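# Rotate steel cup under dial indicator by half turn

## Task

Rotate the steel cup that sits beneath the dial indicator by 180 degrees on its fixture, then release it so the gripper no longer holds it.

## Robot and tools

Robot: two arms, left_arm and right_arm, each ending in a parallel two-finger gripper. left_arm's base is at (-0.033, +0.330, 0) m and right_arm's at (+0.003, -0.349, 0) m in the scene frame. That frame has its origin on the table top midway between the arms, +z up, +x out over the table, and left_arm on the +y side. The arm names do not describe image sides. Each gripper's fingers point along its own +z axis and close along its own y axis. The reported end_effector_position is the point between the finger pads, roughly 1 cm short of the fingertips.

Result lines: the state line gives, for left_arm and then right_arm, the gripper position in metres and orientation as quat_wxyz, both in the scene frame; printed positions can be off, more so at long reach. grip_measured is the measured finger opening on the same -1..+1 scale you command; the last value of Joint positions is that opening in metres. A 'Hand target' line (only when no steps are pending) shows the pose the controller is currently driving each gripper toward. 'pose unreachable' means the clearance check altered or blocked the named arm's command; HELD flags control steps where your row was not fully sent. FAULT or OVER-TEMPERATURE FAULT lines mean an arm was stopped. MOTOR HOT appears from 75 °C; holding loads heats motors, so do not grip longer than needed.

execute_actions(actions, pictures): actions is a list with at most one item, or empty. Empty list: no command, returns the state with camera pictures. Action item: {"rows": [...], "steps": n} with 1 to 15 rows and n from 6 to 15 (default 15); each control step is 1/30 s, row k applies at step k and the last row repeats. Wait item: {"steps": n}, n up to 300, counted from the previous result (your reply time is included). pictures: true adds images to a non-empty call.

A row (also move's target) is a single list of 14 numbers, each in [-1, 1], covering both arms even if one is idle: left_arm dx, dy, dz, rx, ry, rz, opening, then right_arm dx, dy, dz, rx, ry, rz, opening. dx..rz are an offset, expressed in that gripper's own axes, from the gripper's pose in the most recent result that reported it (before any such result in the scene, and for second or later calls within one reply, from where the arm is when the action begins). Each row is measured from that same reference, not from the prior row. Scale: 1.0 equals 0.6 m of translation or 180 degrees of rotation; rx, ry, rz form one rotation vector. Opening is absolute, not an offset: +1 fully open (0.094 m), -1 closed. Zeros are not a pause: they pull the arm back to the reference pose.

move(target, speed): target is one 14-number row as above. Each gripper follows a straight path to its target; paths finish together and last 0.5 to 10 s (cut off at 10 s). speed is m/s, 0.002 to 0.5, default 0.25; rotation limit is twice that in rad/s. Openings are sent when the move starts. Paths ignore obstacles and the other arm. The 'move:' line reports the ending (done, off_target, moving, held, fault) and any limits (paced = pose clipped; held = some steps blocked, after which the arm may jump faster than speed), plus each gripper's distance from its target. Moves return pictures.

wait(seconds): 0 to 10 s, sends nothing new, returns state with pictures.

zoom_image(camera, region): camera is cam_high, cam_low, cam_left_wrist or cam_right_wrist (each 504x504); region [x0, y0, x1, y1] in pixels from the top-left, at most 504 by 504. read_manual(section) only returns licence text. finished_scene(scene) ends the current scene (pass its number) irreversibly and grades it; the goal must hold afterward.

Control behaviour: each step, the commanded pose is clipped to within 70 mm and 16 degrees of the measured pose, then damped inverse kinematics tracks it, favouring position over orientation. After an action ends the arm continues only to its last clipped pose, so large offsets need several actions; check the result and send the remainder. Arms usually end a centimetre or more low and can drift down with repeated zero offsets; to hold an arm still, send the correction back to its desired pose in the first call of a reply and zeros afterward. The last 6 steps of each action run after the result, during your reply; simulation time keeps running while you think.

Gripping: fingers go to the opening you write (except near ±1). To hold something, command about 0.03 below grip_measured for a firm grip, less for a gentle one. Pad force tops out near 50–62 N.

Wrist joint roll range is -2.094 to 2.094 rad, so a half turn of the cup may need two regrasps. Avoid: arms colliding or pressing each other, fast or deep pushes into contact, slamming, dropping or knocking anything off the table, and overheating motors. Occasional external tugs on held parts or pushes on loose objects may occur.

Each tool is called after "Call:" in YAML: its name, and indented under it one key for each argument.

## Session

Call:
execute_actions:
  actions: []

Scene clock: 0.00 s of 4800.00 s.
left_arm: end_effector_position=(+0.2336, -0.2886, +0.1625) grip_measured=+1.000 end_effector_quat_wxyz=(+0.319, +0.411, +0.702, -0.487) | right_arm: end_effector_position=(+0.4675, -0.5356, +0.3020) grip_measured=+1.000 end_effector_quat_wxyz=(+0.509, +0.180, +0.723, -0.431)
Joint positions: left_arm=[-1.072  2.363  1.887  0.11   0.442 -0.298  0.094] | right_arm=[-0.056  1.672  1.24   0.27   0.819 -0.341  0.094]
Joint velocities: left_arm=[-0.017 -0.002  0.007  0.066 -0.022 -0.022  0.   ] | right_arm=[-0.002  0.012  0.022  0.066 -0.081 -0.007  0.   ]
Motor temperatures (°C, as the motors report them): left_arm=[21 23 22 22 22 22] | right_arm=[23 26 22 25 21 20]
Hand target (left_arm): +0.234, -0.289, +0.179; +0.329, +0.412, +0.692, -0.493
Hand target (right_arm): +0.465, -0.536, +0.320; +0.528, +0.192, +0.708, -0.427
camera_calibration (this result's frames):
cam_left_wrist: T_world_to_cam=[[-0.950257, -0.169412, 0.261365, 0.128833], [-0.307666, 0.641256, -0.702945, 0.416397], [-0.0485145, -0.748392, -0.66148, 0.0255757], [0, 0, 0, 1]] pos_world=[0.251776, -0.22605, 0.27595]
cam_right_wrist: T_world_to_cam=[[-0.550133, -0.518065, 0.654952, -0.209546], [-0.801901, 0.108861, -0.587456, 0.652766], [0.233042, -0.848385, -0.475325, -0.300487], [0, 0, 0, 1]] pos_world=[0.478201, -0.434548, 0.377884]

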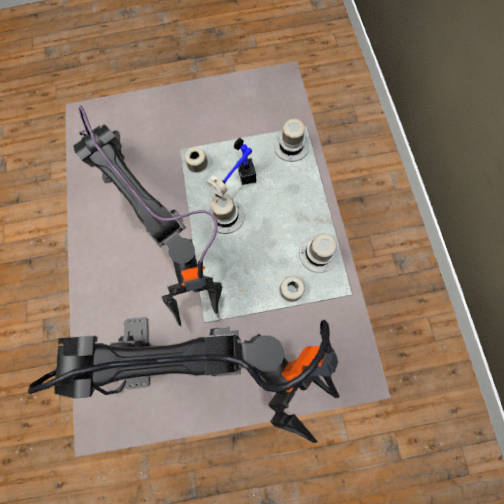

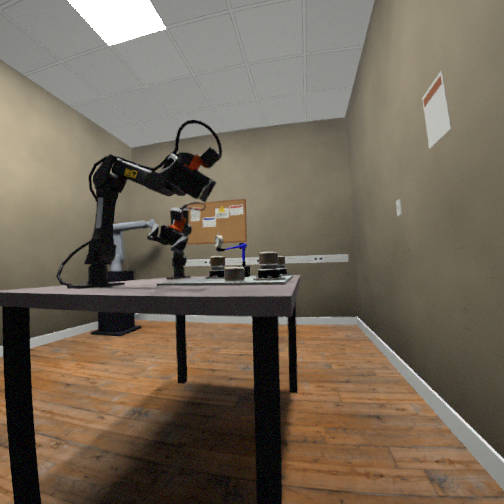

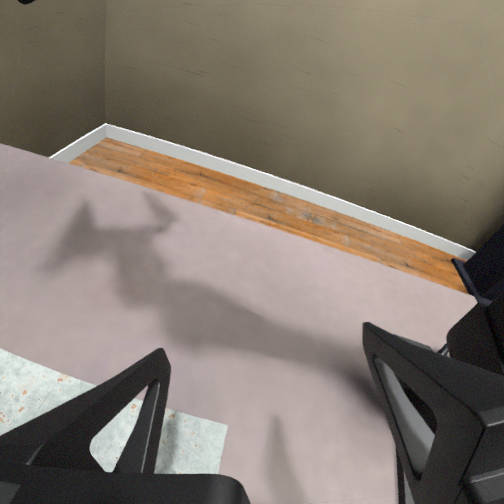

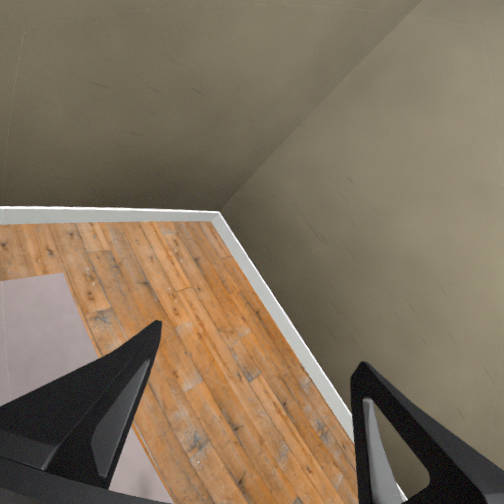

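Call:
zoom_image:
  camera: "cam_high"
  region: [170, 125, 290, 245]

Call:
zoom_image:
  camera: "cam_low"
  region: [140, 195, 300, 295]

Call:
zoom_image:
  camera: "cam_high"
  region: [60, 200, 360, 460]

Region (170, 125, 290, 245) of cam_high's 504x504 image, scaled by 4.200, with more detail than that image has.

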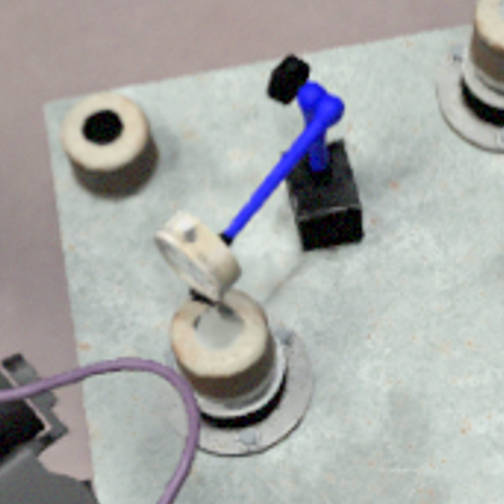

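Region (140, 195, 300, 295) of cam_low's 504x504 image, scaled by 3.150, with more detail than that image has; it fills the top 315 rows of this view, and the rest is white.

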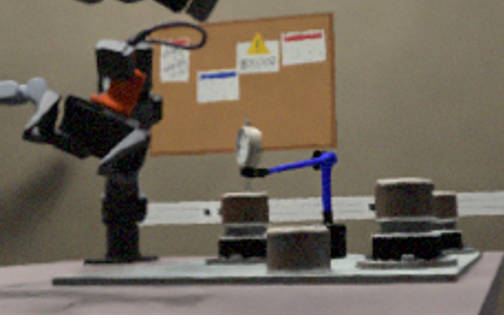

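Region (60, 200, 360, 460) of cam_high's 504x504 image, scaled by 1.680, with more detail than that image has; it fills the top 437 rows of this view, and the rest is white.

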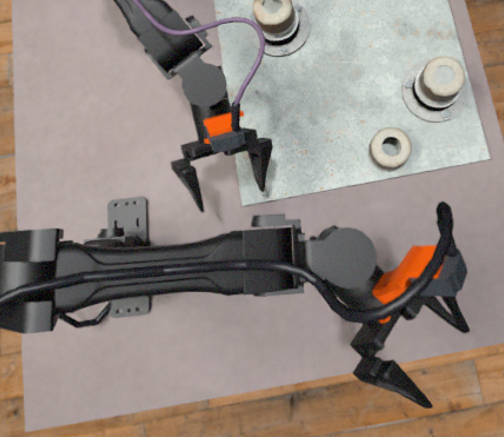

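Call:
move:
  target: [0.0107,0.0698,-0.9863,-0.2592,-0.1288,-0.0988,-0.9, 0.2802,0.4023,-0.9070,-0.3546,-0.1022,0.1010,1]
  speed: 0.4

Scene clock: 12.30 s of 4800.00 s.
left_arm: end_effector_position=(+0.2448, +0.2803, +0.3129) grip_measured=-0.898 end_effector_quat_wxyz=(+0.495, +0.031, +0.820, -0.284) | right_arm: end_effector_position=(+0.2404, +0.0049, +0.0980) grip_measured=+1.000 end_effector_quat_wxyz=(+0.679, -0.089, +0.726, +0.066)
Joint positions: left_arm=[ 0.252  0.847  0.982 -0.639  0.764 -0.118  0.005] | right_arm=[1.433 2.067 0.691 1.21  1.143 0.126 0.094]
Joint velocities: left_arm=[-0.002  0.012  0.002 -0.022 -0.051 -0.051 -0.001] | right_arm=[ 0.002 -0.007  0.022 -0.022 -0.037 -0.051  0.   ]
Motor temperatures (°C, as the motors report them): left_arm=[21 27 24 24 22 22] | right_arm=[23 27 24 28 21 20]
Hand target (left_arm): +0.245, +0.280, +0.326; +0.505, +0.040, +0.815, -0.283
Hand target (right_arm): +0.242, +0.009, +0.107; +0.686, -0.073, +0.720, +0.075
Off the commanded pose (left_arm): 0.018 m, 2 deg.
Off the commanded pose (right_arm): 0.013 m, 2 deg.
Kept back: nothing.
After step 90, 6.80 s passed at rest.
move: off_target (left_arm, right_arm)
camera_calibration (this result's frames):
cam_left_wrist: T_world_to_cam=[[-0.388455, -0.878898, 0.276842, 0.253043], [-0.725944, 0.106849, -0.679403, 0.405534], [0.567546, -0.464889, -0.679537, 0.3268], [0, 0, 0, 1]] pos_world=[0.207217, 0.330994, 0.42754]
cam_right_wrist: T_world_to_cam=[[0.252751, -0.925242, 0.282922, -0.0753515], [-0.474712, -0.37339, -0.797012, 0.236207], [0.843069, 0.0671391, -0.533598, -0.0314599], [0, 0, 0, 1]] pos_world=[0.157698, 0.0205911, 0.192791]

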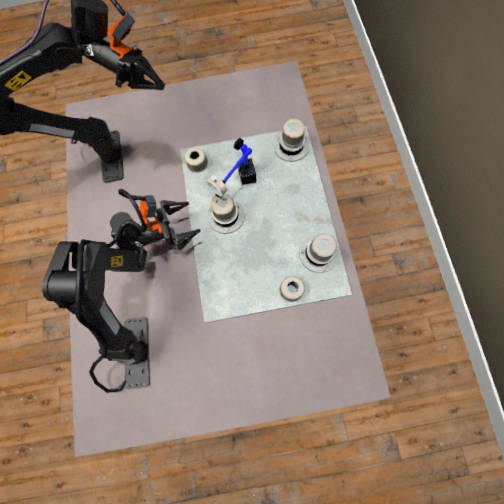

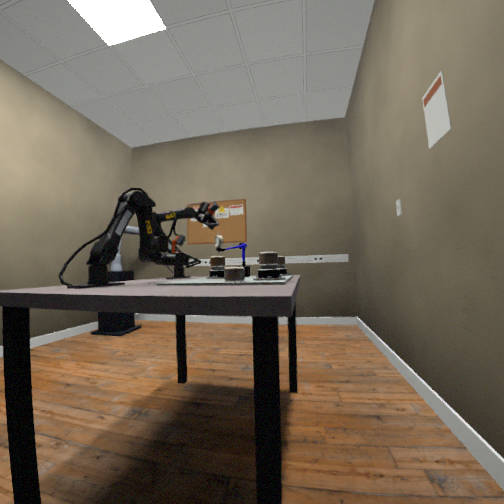

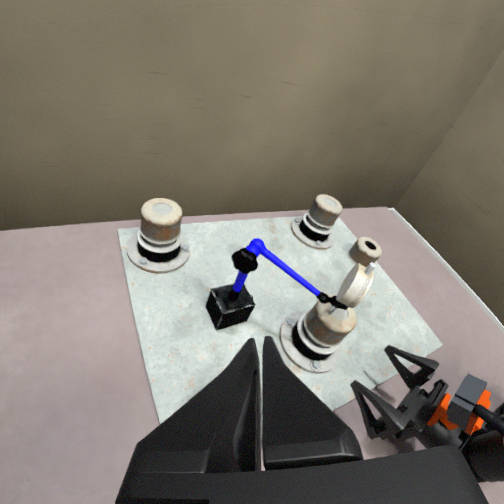

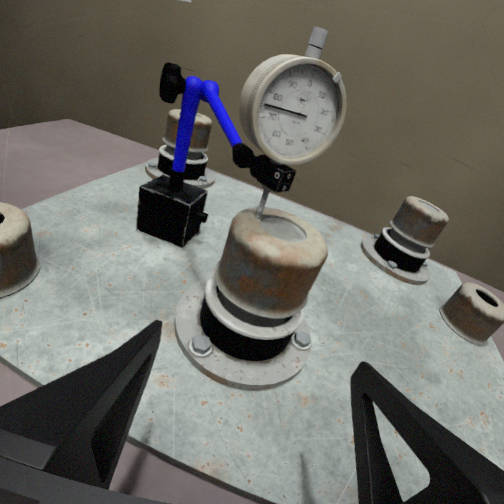

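Call:
zoom_image:
  camera: "cam_right_wrist"
  region: [190, 170, 350, 330]

Call:
zoom_image:
  camera: "cam_low"
  region: [150, 225, 250, 290]

Region (190, 170, 350, 330) of cam_right_wrist's 504x504 image, scaled by 3.150, with more detail than that image has.

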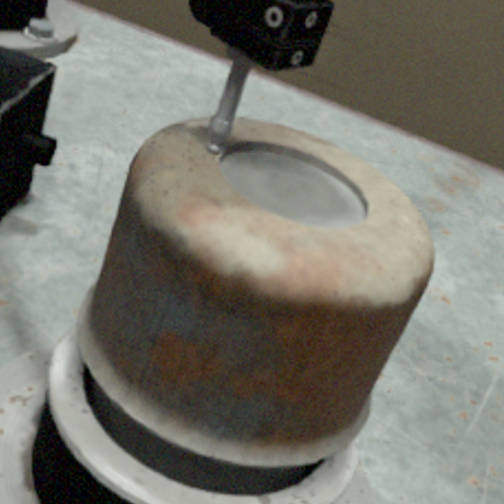

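Region (150, 225, 250, 290) of cam_low's 504x504 image, scaled by 5.040, with more detail than that image has; it fills the top 328 rows of this view, and the rest is white.

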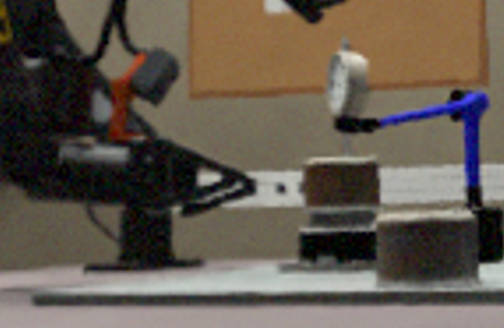

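Call:
zoom_image:
  camera: "cam_high"
  region: [150, 170, 250, 260]

Region (150, 170, 250, 260) of cam_high's 504x504 image, scaled by 5.040, with more detail than that image has; it fills the top 454 rows of this view, and the rest is white.

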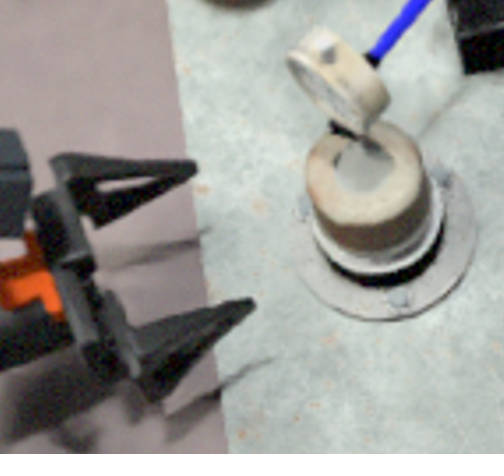

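Call:
move:
  target: [-0.018,-0.0094,-0.0075,0,0,0,-0.9, -0.0221,-0.0022,0.1721,0.003,-0.0083,0.008,1]
  speed: 0.15

Scene clock: 16.30 s of 4800.00 s.
left_arm: end_effector_position=(+0.2434, +0.2797, +0.3168) grip_measured=-0.898 end_effector_quat_wxyz=(+0.491, +0.030, +0.823, -0.285) | right_arm: end_effector_position=(+0.3384, +0.0222, +0.0973) grip_measured=+1.000 end_effector_quat_wxyz=(+0.684, -0.077, +0.722, +0.067)
Joint positions: left_arm=[ 0.252  0.855  1.01  -0.671  0.766 -0.116  0.005] | right_arm=[1.185 2.201 0.912 1.2   0.913 0.061 0.094]
Joint velocities: left_arm=[ 0.002  0.012 -0.007 -0.081 -0.007  0.066 -0.   ] | right_arm=[-0.027 -0.007 -0.002 -0.007  0.022  0.051  0.   ]
Motor temperatures (°C, as the motors report them): left_arm=[21 26 24 24 22 22] | right_arm=[23 28 24 29 21 20]
Hand target (left_arm): +0.245, +0.280, +0.326; +0.496, +0.032, +0.820, -0.284
Hand target (right_arm): +0.342, +0.027, +0.104; +0.688, -0.076, +0.718, +0.072
Off the commanded pose (left_arm): 0.009 m, 1 deg.
Off the commanded pose (right_arm): 0.009 m, 1 deg.
Kept back: nothing.
move: done
camera_calibration (this result's frames):
cam_left_wrist: T_world_to_cam=[[-0.38707, -0.877393, 0.283476, 0.248049], [-0.733041, 0.10633, -0.671822, 0.406705], [0.55931, -0.467842, -0.684322, 0.334303], [0, 0, 0, 1]] pos_world=[0.207165, 0.330792, 0.431689]
cam_right_wrist: T_world_to_cam=[[0.234894, -0.934355, 0.267966, -0.0762261], [-0.471756, -0.350619, -0.80902, 0.288297], [0.849865, 0.0636197, -0.523145, -0.118778], [0, 0, 0, 1]] pos_world=[0.254856, 0.0374165, 0.191526]

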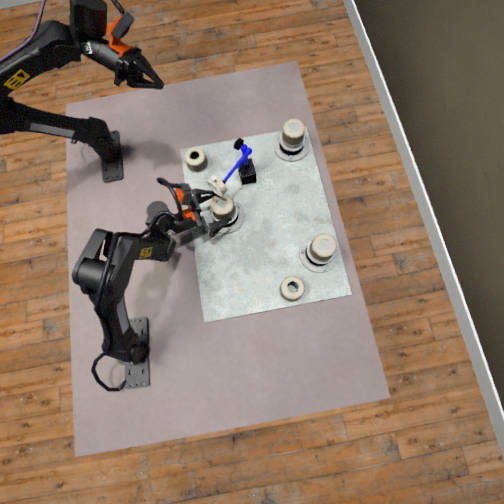

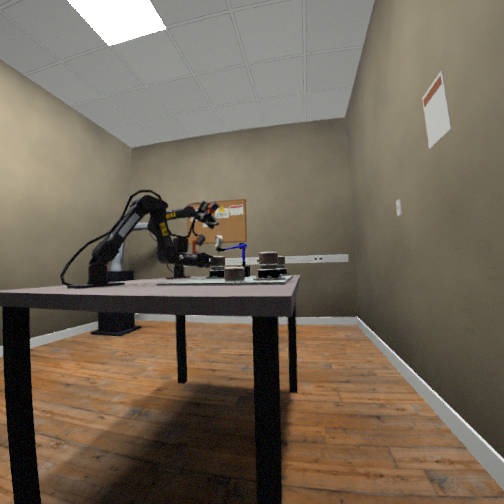

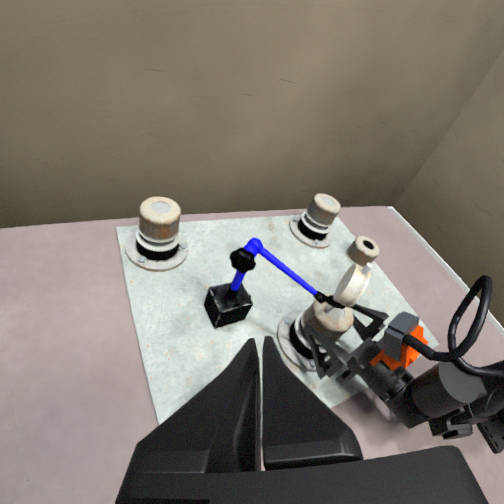

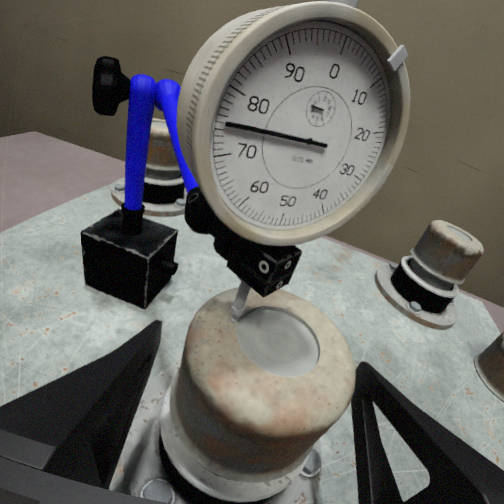

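Call:
execute_actions:
  actions:
    - {"rows": [[-0.0125,-0.0065,-0.0052,0,0,0,-0.9,-0.0098,0.002,0.004,0,-0.004,0,0.88],[-0.0125,-0.0065,-0.0052,0,0,0,-0.9,-0.0098,0.002,0.004,0,-0.004,0,0.76],[-0.0125,-0.0065,-0.0052,0,0,0,-0.9,-0.0098,0.002,0.004,0,-0.004,0,0.66],[-0.0125,-0.0065,-0.0052,0,0,0,-0.9,-0.0098,0.002,0.004,0,-0.004,0,0.59],[-0.0125,-0.0065,-0.0052,0,0,0,-0.9,-0.0098,0.002,0.004,0,-0.004,0,0.54],[-0.0125,-0.0065,-0.0052,0,0,0,-0.9,-0.0098,0.002,0.004,0,-0.004,0,0.50],[-0.0125,-0.0065,-0.0052,0,0,0,-0.9,-0.0098,0.002,0.004,0,-0.004,0,0.47],[-0.0125,-0.0065,-0.0052,0,0,0,-0.9,-0.0098,0.002,0.004,0,-0.004,0,0.44],[-0.0125,-0.0065,-0.0052,0,0,0,-0.9,-0.0098,0.002,0.004,0,-0.004,0,0.42]], "steps": 15}

Call:
move:
  target: [-0.0125,-0.0065,-0.0052,0,0,0,-0.9, -0.010,0.0059,0,-0.5073,-0.0044,-0.0277,0.42]
  speed: 0.3

Scene clock: 18.07 s of 4800.00 s.
left_arm: end_effector_position=(+0.2418, +0.2793, +0.3139) grip_measured=-0.898 end_effector_quat_wxyz=(+0.484, +0.027, +0.826, -0.287) | right_arm: end_effector_position=(+0.3384, +0.0221, +0.0972) grip_measured=+0.470 end_effector_quat_wxyz=(+0.684, -0.080, +0.722, +0.064)
Joint positions: left_arm=[ 0.252  0.855  1.01  -0.687  0.766 -0.116  0.005] | right_arm=[1.185 2.201 0.912 1.199 0.914 0.055 0.069]
Joint velocities: left_arm=[ 0.007  0.002 -0.017  0.022  0.051  0.037 -0.   ] | right_arm=[-0.002 -0.007 -0.002  0.037 -0.007  0.081 -0.001]
Motor temperatures (°C, as the motors report them): left_arm=[21 26 24 25 22 22] | right_arm=[23 28 24 29 21 20]
Steps of this call (steps 1 to 44: nothing new was sent; steps 45 to 53: the first 9 steps of this action). Readings (end_effector_position):
45: left_arm (+0.2432, +0.2796, +0.3164) | right_arm (+0.3383, +0.0225, +0.0972)
46: left_arm (+0.2429, +0.2796, +0.3158) | right_arm (+0.3383, +0.0225, +0.0972)
48: left_arm (+0.2424, +0.2794, +0.3150) | right_arm (+0.3383, +0.0225, +0.0972)
52: left_arm (+0.2419, +0.2793, +0.3141) | right_arm (+0.3384, +0.0221, +0.0972)
53: the state above

Scene clock: 21.53 s of 4800.00 s.
left_arm: end_effector_position=(+0.2397, +0.2787, +0.3104) grip_measured=-0.898 end_effector_quat_wxyz=(+0.476, +0.022, +0.830, -0.290) | right_arm: end_effector_position=(+0.3398, +0.0250, +0.0962) grip_measured=+0.470 end_effector_quat_wxyz=(-0.436, +0.573, -0.450, -0.528)
Joint positions: left_arm=[ 0.252  0.855  1.01  -0.708  0.766 -0.116  0.005] | right_arm=[ 0.553  2.294  1.177  0.894 -1.292 -0.239  0.069]
Joint velocities: left_arm=[-0.012 -0.002  0.022 -0.022  0.007 -0.037 -0.001] | right_arm=[-0.007 -0.002  0.027 -0.139  0.037 -0.081 -0.002]
Motor temperatures (°C, as the motors report them): left_arm=[21 26 24 25 22 22] | right_arm=[23 28 24 29 21 20]
Hand target (left_arm): +0.242, +0.279, +0.322; +0.484, +0.026, +0.826, -0.288
Hand target (right_arm): +0.341, +0.027, +0.102; -0.429, +0.573, -0.451, -0.534
Off your previous action's commanded pose (left_arm): 0.012 m, 1 deg at its last step (step 6 of this call).
Off your previous action's commanded pose (right_arm): 0.007 m, 1 deg at its last step (step 6 of this call).
Off the commanded pose (left_arm): 0.012 m, 1 deg.
Off the commanded pose (right_arm): 0.007 m, 1 deg.
Kept back: nothing.
move: off_target (left_arm)
camera_calibration (this result's frames):
cam_left_wrist: T_world_to_cam=[[-0.376455, -0.874434, 0.306019, 0.237187], [-0.756773, 0.0997148, -0.646028, 0.399366], [0.534394, -0.474787, -0.699286, 0.344048], [0, 0, 0, 1]] pos_world=[0.207663, 0.330931, 0.426005]
cam_right_wrist: T_world_to_cam=[[0.927213, 0.246795, 0.281724, -0.339741], [0.368792, -0.470388, -0.801703, 0.00569782], [-0.0653366, 0.847247, -0.527165, 0.17101], [0, 0, 0, 1]] pos_world=[0.324084, -0.0583614, 0.190432]

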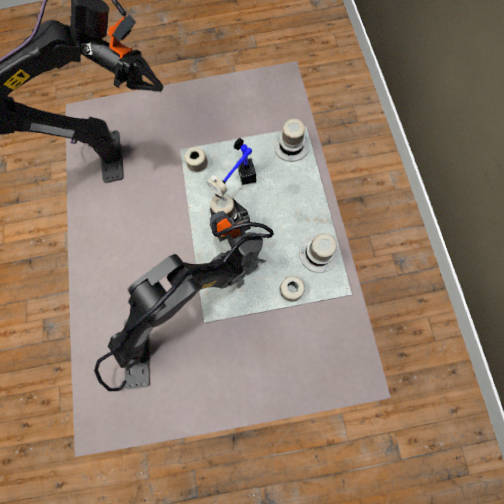

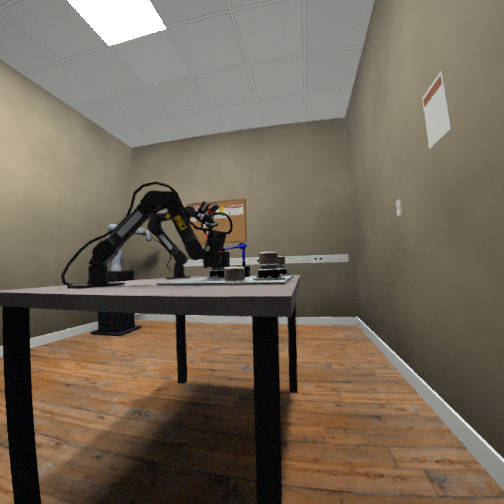

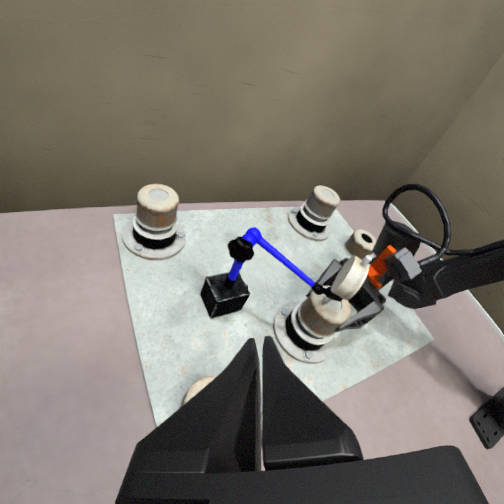

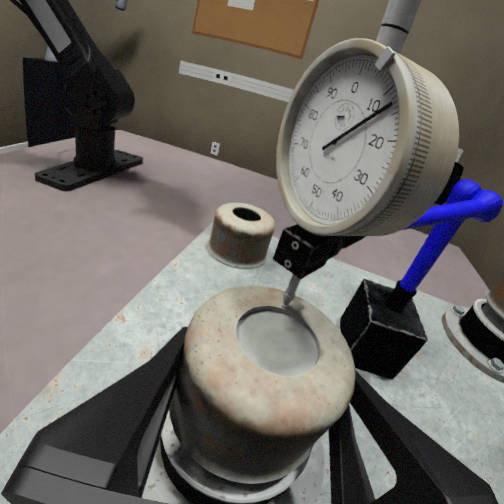

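Call:
move:
  target: [-0.0164,-0.009,-0.0076,0,-0.006,0,-0.9, -0.0149,0,0.0035,0.5038,0.0018,0.0327,1]
  speed: 0.35

Scene clock: 26.13 s of 4800.00 s.
left_arm: end_effector_position=(+0.2397, +0.2787, +0.3104) grip_measured=-0.898 end_effector_quat_wxyz=(+0.474, +0.016, +0.830, -0.294) | right_arm: end_effector_position=(+0.3355, +0.0202, +0.0980) grip_measured=+1.000 end_effector_quat_wxyz=(+0.683, -0.084, +0.723, +0.062)
Joint positions: left_arm=[ 0.252  0.855  1.01  -0.708  0.766 -0.131  0.005] | right_arm=[1.189 2.185 0.897 1.19  0.915 0.052 0.094]
Joint velocities: left_arm=[-0.012  0.012 -0.002 -0.022 -0.051 -0.007  0.001] | right_arm=[-0.002  0.007  0.002 -0.007 -0.051 -0.022  0.   ]
Motor temperatures (°C, as the motors report them): left_arm=[21 25 25 25 22 22] | right_arm=[23 29 24 29 21 20]
Hand target (left_arm): +0.240, +0.279, +0.322; +0.484, +0.020, +0.825, -0.290
Hand target (right_arm): +0.336, +0.025, +0.106; +0.687, -0.071, +0.720, +0.071
Off the commanded pose (left_arm): 0.012 m, 1 deg.
Off the commanded pose (right_arm): 0.011 m, 2 deg.
Kept back: nothing.
move: off_target (left_arm, right_arm)
camera_calibration (this result's frames):
cam_left_wrist: T_world_to_cam=[[-0.369006, -0.872882, 0.319237, 0.230867], [-0.762253, 0.0876936, -0.641311, 0.402566], [0.531793, -0.479987, -0.697716, 0.345633], [0, 0, 0, 1]] pos_world=[0.208243, 0.332116, 0.425623]
cam_right_wrist: T_world_to_cam=[[0.238525, -0.928871, 0.28338, -0.080471], [-0.472645, -0.365947, -0.801679, 0.286692], [0.848358, 0.0572825, -0.526314, -0.114905], [0, 0, 0, 1]] pos_world=[0.252179, 0.0367491, 0.192163]

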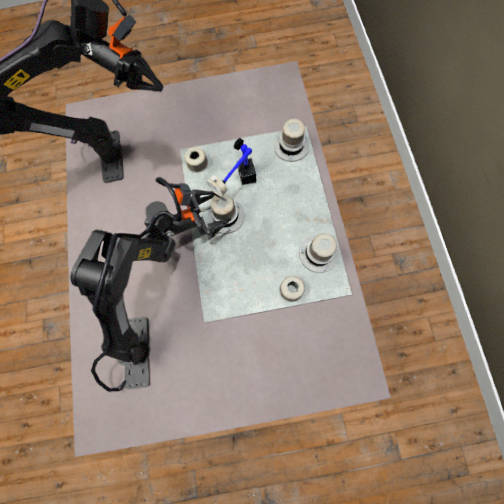

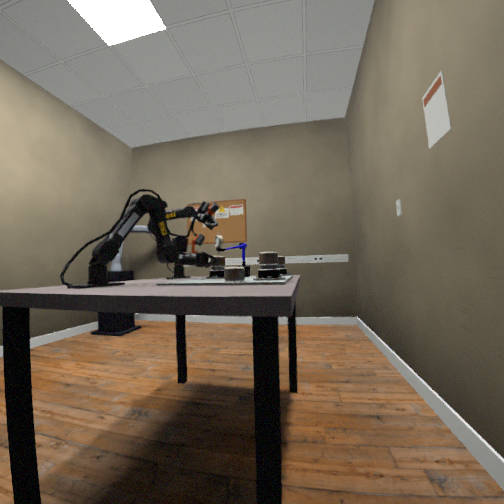

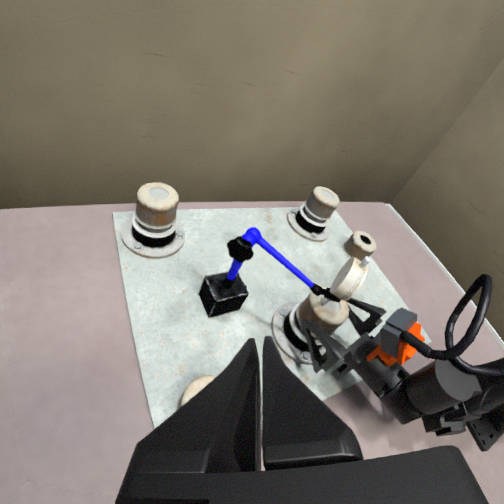

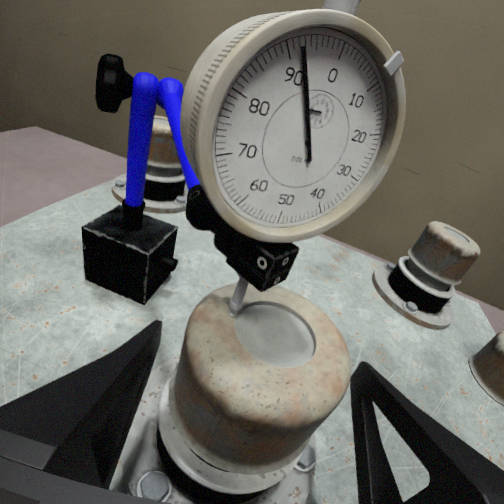

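Call:
execute_actions:
  actions: []

Scene clock: 27.07 s of 4800.00 s.
left_arm: end_effector_position=(+0.2397, +0.2787, +0.3104) grip_measured=-0.898 end_effector_quat_wxyz=(+0.474, +0.016, +0.830, -0.294) | right_arm: end_effector_position=(+0.3356, +0.0199, +0.0979) grip_measured=+1.000 end_effector_quat_wxyz=(+0.683, -0.084, +0.723, +0.061)
Joint positions: left_arm=[ 0.252  0.855  1.01  -0.708  0.766 -0.131  0.005] | right_arm=[1.189 2.185 0.897 1.188 0.917 0.053 0.094]
Joint velocities: left_arm=[-0.007  0.007  0.007 -0.007 -0.022  0.022  0.   ] | right_arm=[-0.002  0.002 -0.002 -0.007 -0.095 -0.066  0.   ]
Motor temperatures (°C, as the motors report them): left_arm=[21 25 25 25 22 22] | right_arm=[23 29 24 29 21 20]
Hand target (left_arm): +0.240, +0.279, +0.322; +0.484, +0.020, +0.825, -0.290
Hand target (right_arm): +0.336, +0.026, +0.106; +0.687, -0.071, +0.720, +0.072
Off the commanded pose (left_arm): 0.012 m, 1 deg.
Off the commanded pose (right_arm): 0.011 m, 2 deg.
Kept back: nothing.
Steps of this call (steps 1 to 28: nothing new was sent). Readings (end_effector_position):
1: left_arm (+0.2397, +0.2787, +0.3104) | right_arm (+0.3355, +0.0201, +0.0980)
2: left_arm (+0.2397, +0.2787, +0.3104) | right_arm (+0.3355, +0.0200, +0.0979)
4: left_arm (+0.2397, +0.2787, +0.3104) | right_arm (+0.3355, +0.0200, +0.0978)
8: left_arm (+0.2397, +0.2787, +0.3104) | right_arm (+0.3356, +0.0198, +0.0978)
28: the state above
camera_calibration (this result's frames):
cam_left_wrist: T_world_to_cam=[[-0.369006, -0.872882, 0.319237, 0.230867], [-0.762253, 0.0876936, -0.641311, 0.402566], [0.531793, -0.479987, -0.697716, 0.345633], [0, 0, 0, 1]] pos_world=[0.208243, 0.332116, 0.425623]
cam_right_wrist: T_world_to_cam=[[0.236855, -0.929229, 0.283608, -0.0801678], [-0.473741, -0.365322, -0.801317, 0.286854], [0.848215, 0.0554396, -0.526742, -0.114914], [0, 0, 0, 1]] pos_world=[0.252354, 0.0366708, 0.192068]

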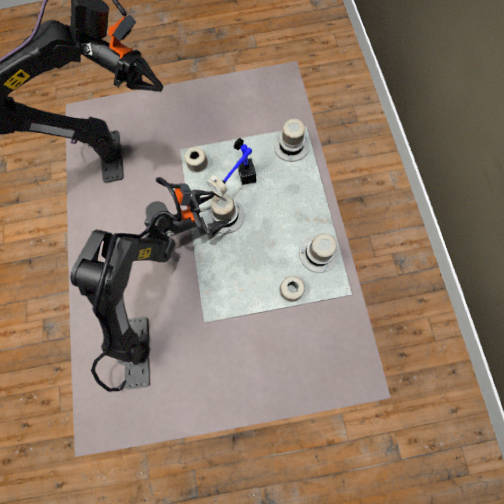

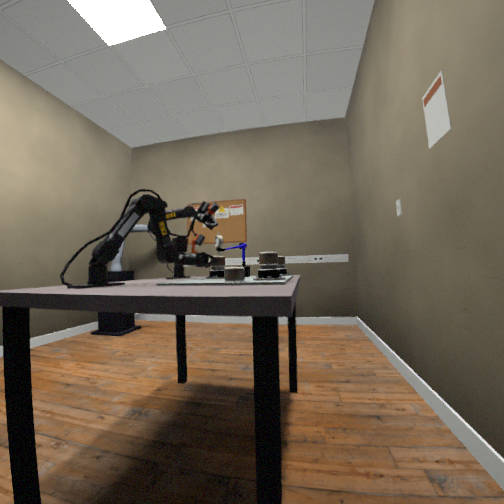

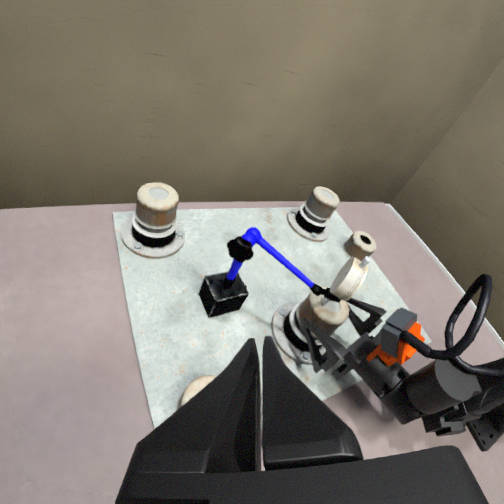

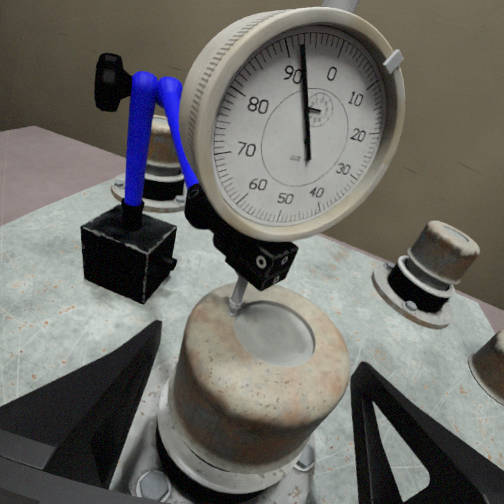

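Call:
zoom_image:
  camera: "cam_right_wrist"
  region: [140, 260, 380, 500]

Call:
zoom_image:
  camera: "cam_high"
  region: [180, 160, 270, 250]

Region (140, 260, 380, 500) of cam_right_wrist's 504x504 image, scaled by 2.100, with more detail than that image has.

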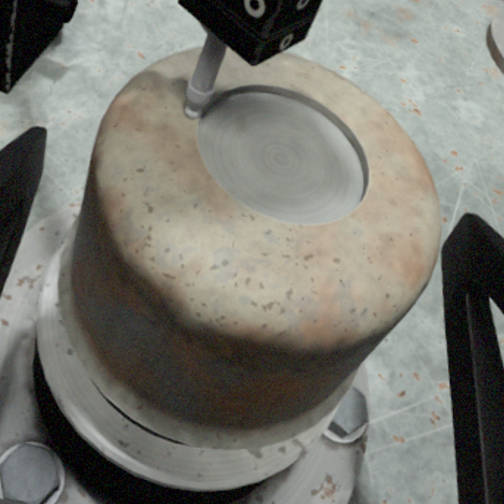

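Region (180, 160, 270, 250) of cam_high's 504x504 image, scaled by 5.600, with more detail than that image has.

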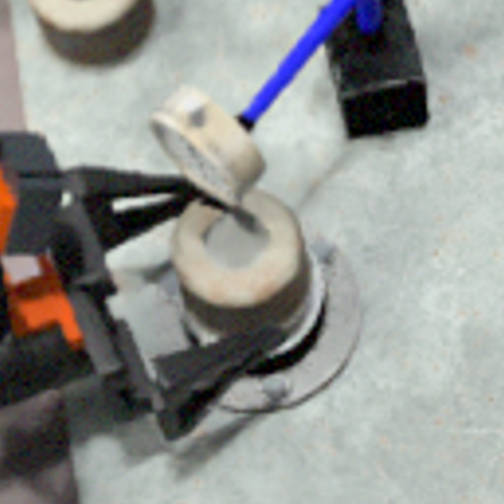

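Call:
execute_actions:
  actions:
    - {"rows": [[0,0,0,0,0,0,-0.9,-0.012,0.004,0.006,0,-0.004,0.005,1.0],[0,0,0,0,0,0,-0.9,-0.012,0.004,0.006,0,-0.004,0.005,1.0],[0,0,0,0,0,0,-0.9,-0.012,0.004,0.006,0,-0.004,0.005,0.88],[0,0,0,0,0,0,-0.9,-0.012,0.004,0.006,0,-0.004,0.005,0.76],[0,0,0,0,0,0,-0.9,-0.012,0.004,0.006,0,-0.004,0.005,0.66],[0,0,0,0,0,0,-0.9,-0.012,0.004,0.006,0,-0.004,0.005,0.59],[0,0,0,0,0,0,-0.9,-0.012,0.004,0.006,0,-0.004,0.005,0.54],[0,0,0,0,0,0,-0.9,-0.012,0.004,0.006,0,-0.004,0.005,0.50],[0,0,0,0,0,0,-0.9,-0.012,0.004,0.006,0,-0.004,0.005,0.47],[0,0,0,0,0,0,-0.9,-0.012,0.004,0.006,0,-0.004,0.005,0.44],[0,0,0,0,0,0,-0.9,-0.012,0.004,0.006,0,-0.004,0.005,0.42]], "steps": 15}
  pictures: false

Call:
wait:
  seconds: 0.3

Scene clock: 29.47 s of 4800.00 s.
left_arm: end_effector_position=(+0.2397, +0.2787, +0.3104) grip_measured=-0.898 end_effector_quat_wxyz=(+0.474, +0.016, +0.830, -0.294) | right_arm: end_effector_position=(+0.3354, +0.0208, +0.0977) grip_measured=+0.490 end_effector_quat_wxyz=(+0.682, -0.086, +0.723, +0.063)
Joint positions: left_arm=[ 0.252  0.855  1.01  -0.708  0.766 -0.131  0.005] | right_arm=[1.189 2.185 0.897 1.188 0.911 0.053 0.07 ]
Joint velocities: left_arm=[ 0.007  0.002 -0.017 -0.037  0.037 -0.051 -0.   ] | right_arm=[-0.002  0.012 -0.012 -0.007 -0.095 -0.037 -0.021]
Motor temperatures (°C, as the motors report them): left_arm=[21 25 25 25 22 22] | right_arm=[23 29 24 29 21 20]
Steps of this call (steps 1 to 63: nothing new was sent; steps 64 to 72: the first 9 steps of this action). Readings (end_effector_position):
64: left_arm (+0.2397, +0.2787, +0.3104) | right_arm (+0.3356, +0.0199, +0.0979)
65: left_arm (+0.2397, +0.2787, +0.3104) | right_arm (+0.3356, +0.0199, +0.0979)
67: left_arm (+0.2397, +0.2787, +0.3104) | right_arm (+0.3356, +0.0199, +0.0979)
71: left_arm (+0.2397, +0.2787, +0.3104) | right_arm (+0.3355, +0.0205, +0.0978)
72: the state above

Scene clock: 29.97 s of 4800.00 s.
left_arm: end_effector_position=(+0.2397, +0.2787, +0.3104) grip_measured=-0.898 end_effector_quat_wxyz=(+0.474, +0.016, +0.830, -0.294) | right_arm: end_effector_position=(+0.3354, +0.0210, +0.0977) grip_measured=+0.468 end_effector_quat_wxyz=(+0.682, -0.086, +0.723, +0.063)
Joint positions: left_arm=[ 0.252  0.855  1.01  -0.708  0.766 -0.131  0.005] | right_arm=[1.189 2.185 0.897 1.188 0.91  0.053 0.069]
Joint velocities: left_arm=[-0.007 -0.007 -0.027 -0.007 -0.007 -0.022  0.001] | right_arm=[ 0.002 -0.007 -0.017 -0.022 -0.037 -0.051 -0.   ]
Motor temperatures (°C, as the motors report them): left_arm=[21 25 25 25 22 22] | right_arm=[23 29 24 29 21 20]
Hand target (left_arm): +0.240, +0.279, +0.310; +0.474, +0.016, +0.830, -0.294
Hand target (right_arm): +0.339, +0.023, +0.105; +0.687, -0.078, +0.720, +0.067
Off the commanded pose (left_arm): 0.000 m, 0 deg.
Off the commanded pose (right_arm): 0.008 m, 1 deg.
Kept back: nothing.
Steps of this call (steps 1 to 6: the last 6 steps of your previous action; steps 7 to 15: nothing new was sent). Readings (end_effector_position):
1: left_arm (+0.2397, +0.2787, +0.3104) | right_arm (+0.3354, +0.0210, +0.0977)
2: left_arm (+0.2397, +0.2787, +0.3104) | right_arm (+0.3354, +0.0210, +0.0977)
4: left_arm (+0.2397, +0.2787, +0.3104) | right_arm (+0.3354, +0.0210, +0.0977)
8: left_arm (+0.2397, +0.2787, +0.3104) | right_arm (+0.3354, +0.0210, +0.0977)
15: the state above
camera_calibration (this result's frames):
cam_left_wrist: T_world_to_cam=[[-0.369006, -0.872882, 0.319237, 0.230867], [-0.762253, 0.0876936, -0.641311, 0.402566], [0.531793, -0.479987, -0.697716, 0.345633], [0, 0, 0, 1]] pos_world=[0.208243, 0.332116, 0.425623]
cam_right_wrist: T_world_to_cam=[[0.242697, -0.92775, 0.28351, -0.0810705], [-0.472086, -0.368258, -0.80095, 0.286477], [0.847486, 0.0605466, -0.527353, -0.11466], [0, 0, 0, 1]] pos_world=[0.25209, 0.0372266, 0.191972]

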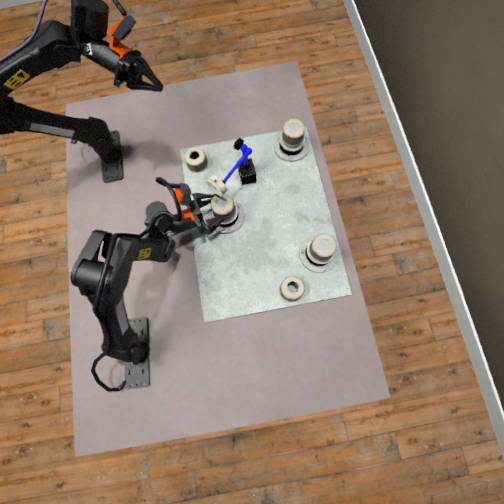

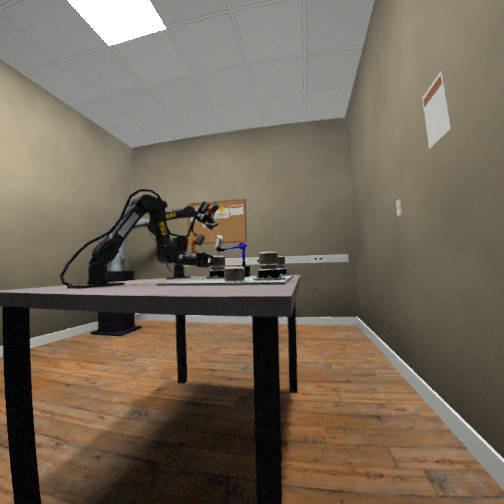

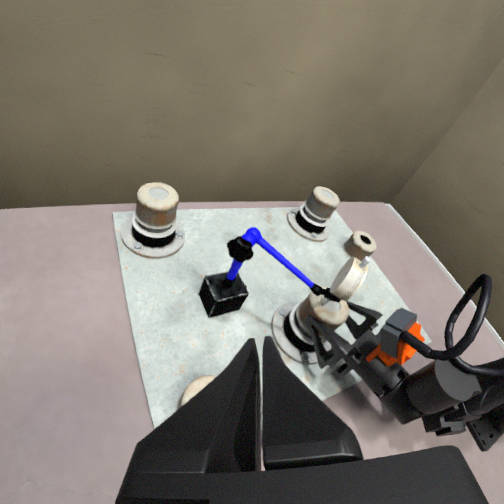

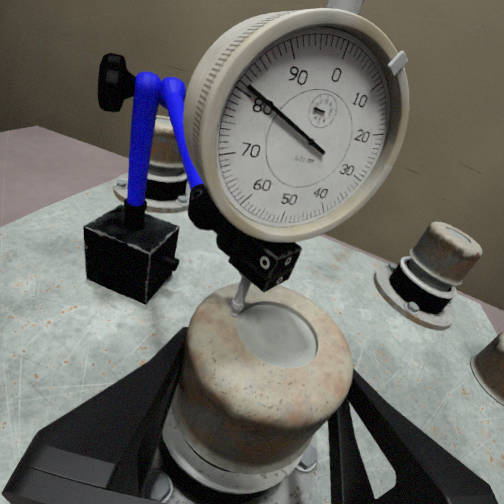

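Call:
move:
  target: [0,0,0,0,0,0,-0.9,-0.010,0.002,0.007,-0.5167,-0.0135,-0.0311,0.42]
  speed: 0.28

Scene clock: 34.83 s of 4800.00 s.
left_arm: end_effector_position=(+0.2397, +0.2787, +0.3104) grip_measured=-0.898 end_effector_quat_wxyz=(+0.474, +0.016, +0.830, -0.294) | right_arm: end_effector_position=(+0.3405, +0.0218, +0.0961) grip_measured=+0.467 end_effector_quat_wxyz=(-0.427, +0.583, -0.433, -0.538)
Joint positions: left_arm=[ 0.252  0.855  1.01  -0.708  0.766 -0.131  0.005] | right_arm=[ 0.541  2.309  1.217  0.835 -1.35  -0.284  0.069]
Joint velocities: left_arm=[-0.022 -0.002  0.012 -0.007 -0.022 -0.051 -0.   ] | right_arm=[ 0.007  0.002  0.027 -0.125  0.022 -0.066  0.   ]
Motor temperatures (°C, as the motors report them): left_arm=[21 24 24 25 22 22] | right_arm=[23 29 24 29 21 20]
Hand target (left_arm): +0.240, +0.279, +0.310; +0.474, +0.016, +0.830, -0.294
Hand target (right_arm): +0.342, +0.025, +0.102; -0.424, +0.584, -0.435, -0.539
Off the commanded pose (left_arm): 0.000 m, 0 deg.
Off the commanded pose (right_arm): 0.008 m, 1 deg.
Kept back: nothing.
move: done
camera_calibration (this result's frames):
cam_left_wrist: T_world_to_cam=[[-0.369006, -0.872882, 0.319237, 0.230867], [-0.762253, 0.0876936, -0.641311, 0.402566], [0.531793, -0.479987, -0.697716, 0.345633], [0, 0, 0, 1]] pos_world=[0.208243, 0.332116, 0.425623]
cam_right_wrist: T_world_to_cam=[[0.912561, 0.288086, 0.290241, -0.336261], [0.396144, -0.446589, -0.802264, -0.00590102], [-0.101503, 0.847092, -0.521663, 0.185552], [0, 0, 0, 1]] pos_world=[0.328031, -0.0629425, 0.189658]

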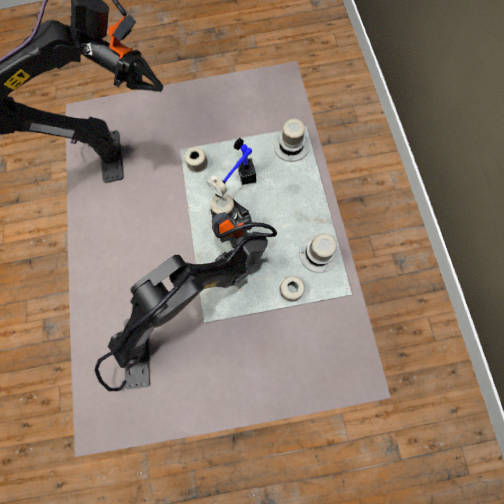

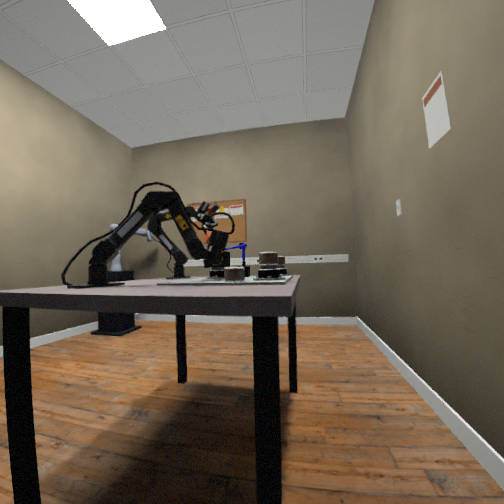

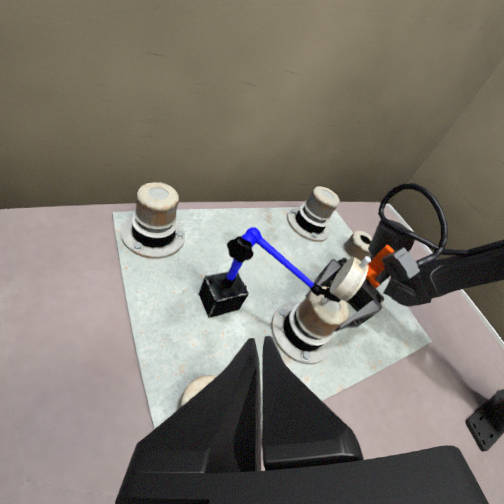

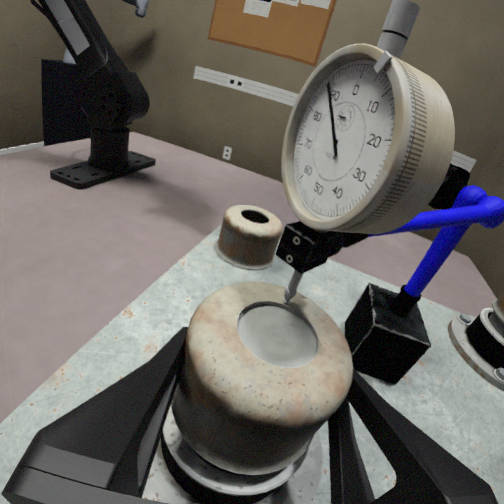

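Call:
execute_actions:
  actions:
    - {"rows": [[0,0,0,0,0,0,-0.9,-0.010,0,0,0,0,0,0.47],[0,0,0,0,0,0,-0.9,-0.010,0,0,0,0,0,0.52],[0,0,0,0,0,0,-0.9,-0.010,0,0,0,0,0,0.62],[0,0,0,0,0,0,-0.9,-0.010,0,0,0,0,0,0.75],[0,0,0,0,0,0,-0.9,-0.010,0,0,0,0,0,0.88],[0,0,0,0,0,0,-0.9,-0.010,0,0,0,0,0,1.0]], "steps": 10}
  pictures: false

Call:
move:
  target: [0,0,0,0,0,0,-0.9,-0.02,0,-0.095,0,0,0,1.0]
  speed: 0.15

Scene clock: 35.70 s of 4800.00 s.
left_arm: end_effector_position=(+0.2397, +0.2787, +0.3104) grip_measured=-0.898 end_effector_quat_wxyz=(+0.474, +0.016, +0.830, -0.294) | right_arm: end_effector_position=(+0.3407, +0.0216, +0.0961) grip_measured=+0.689 end_effector_quat_wxyz=(-0.427, +0.584, -0.432, -0.538)
Joint positions: left_arm=[ 0.252  0.855  1.01  -0.708  0.766 -0.131  0.005] | right_arm=[ 0.54   2.309  1.22   0.827 -1.352 -0.292  0.079]
Joint velocities: left_arm=[ 0.007  0.012 -0.002  0.066  0.007 -0.022  0.   ] | right_arm=[ 0.002 -0.012 -0.002  0.051 -0.081  0.007  0.119]
Motor temperatures (°C, as the motors report them): left_arm=[21 24 24 25 22 22] | right_arm=[23 29 24 29 21 20]
Steps of this call (steps 1 to 22: nothing new was sent; steps 23 to 26: the first 4 steps of this action). Readings (end_effector_position):
23: left_arm (+0.2397, +0.2787, +0.3104) | right_arm (+0.3405, +0.0217, +0.0961)
24: left_arm (+0.2397, +0.2787, +0.3104) | right_arm (+0.3407, +0.0216, +0.0961)
26: the state above

Scene clock: 37.57 s of 4800.00 s.
left_arm: end_effector_position=(+0.2397, +0.2787, +0.3104) grip_measured=-0.898 end_effector_quat_wxyz=(+0.474, +0.016, +0.830, -0.294) | right_arm: end_effector_position=(+0.3518, -0.0344, +0.0872) grip_measured=+1.000 end_effector_quat_wxyz=(-0.413, +0.572, -0.456, -0.543)
Joint positions: left_arm=[ 0.252  0.855  1.01  -0.708  0.766 -0.131  0.005] | right_arm=[ 0.41   2.253  1.204  0.418 -1.452 -0.605  0.094]
Joint velocities: left_arm=[-0.007 -0.007  0.002 -0.022 -0.037  0.007 -0.001] | right_arm=[-0.007 -0.046  0.081 -0.183  0.007 -0.183  0.   ]
Motor temperatures (°C, as the motors report them): left_arm=[21 24 24 25 22 22] | right_arm=[23 30 24 29 21 20]
Hand target (left_arm): +0.240, +0.279, +0.310; +0.474, +0.016, +0.830, -0.294
Hand target (right_arm): +0.355, -0.033, +0.110; -0.428, +0.584, -0.433, -0.537
Off your previous action's commanded pose (left_arm): 0.000 m, 0 deg at its last step (step 6 of this call).
Off your previous action's commanded pose (right_arm): 0.006 m, 0 deg at its last step (step 6 of this call).
Off the commanded pose (left_arm): 0.000 m, 0 deg.
Off the commanded pose (right_arm): 0.024 m, 4 deg.
Kept back: nothing.
move: off_target (right_arm)
camera_calibration (this result's frames):
cam_left_wrist: T_world_to_cam=[[-0.369006, -0.872882, 0.319237, 0.230867], [-0.762253, 0.0876936, -0.641311, 0.402566], [0.531793, -0.479987, -0.697716, 0.345633], [0, 0, 0, 1]] pos_world=[0.208243, 0.332116, 0.425623]
cam_right_wrist: T_world_to_cam=[[0.930447, 0.279888, 0.236497, -0.329755], [0.348309, -0.475134, -0.80804, -0.0262893], [-0.113793, 0.834213, -0.539575, 0.235068], [0, 0, 0, 1]] pos_world=[0.342725, -0.116293, 0.18358]

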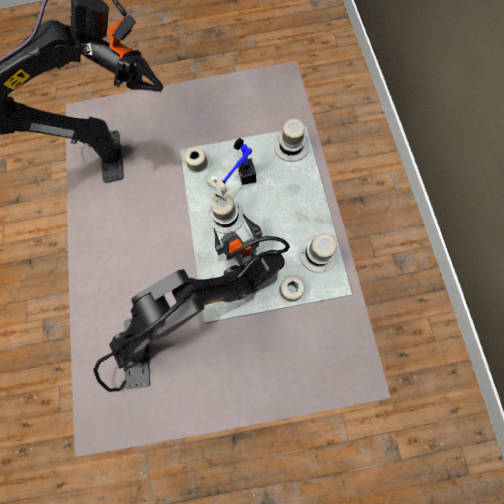

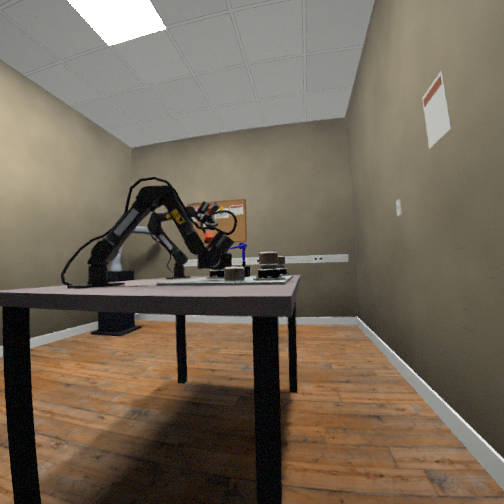

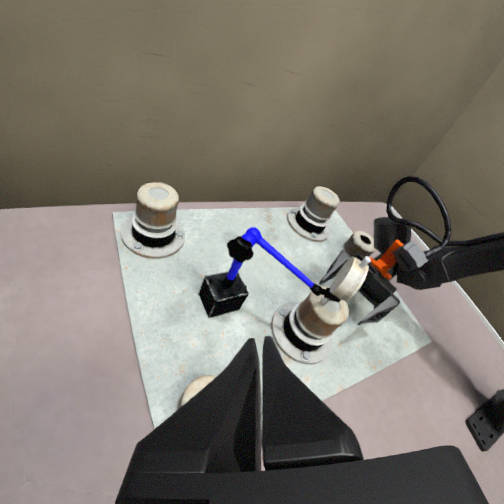

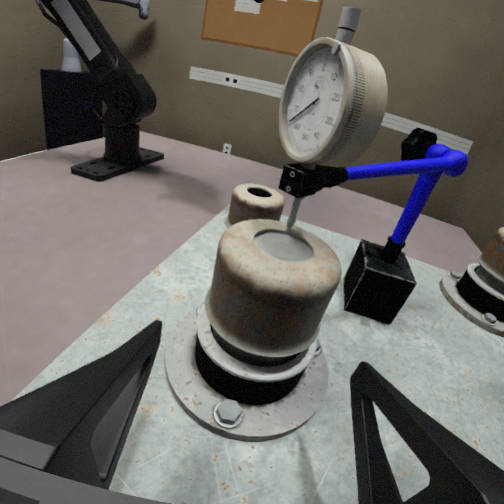

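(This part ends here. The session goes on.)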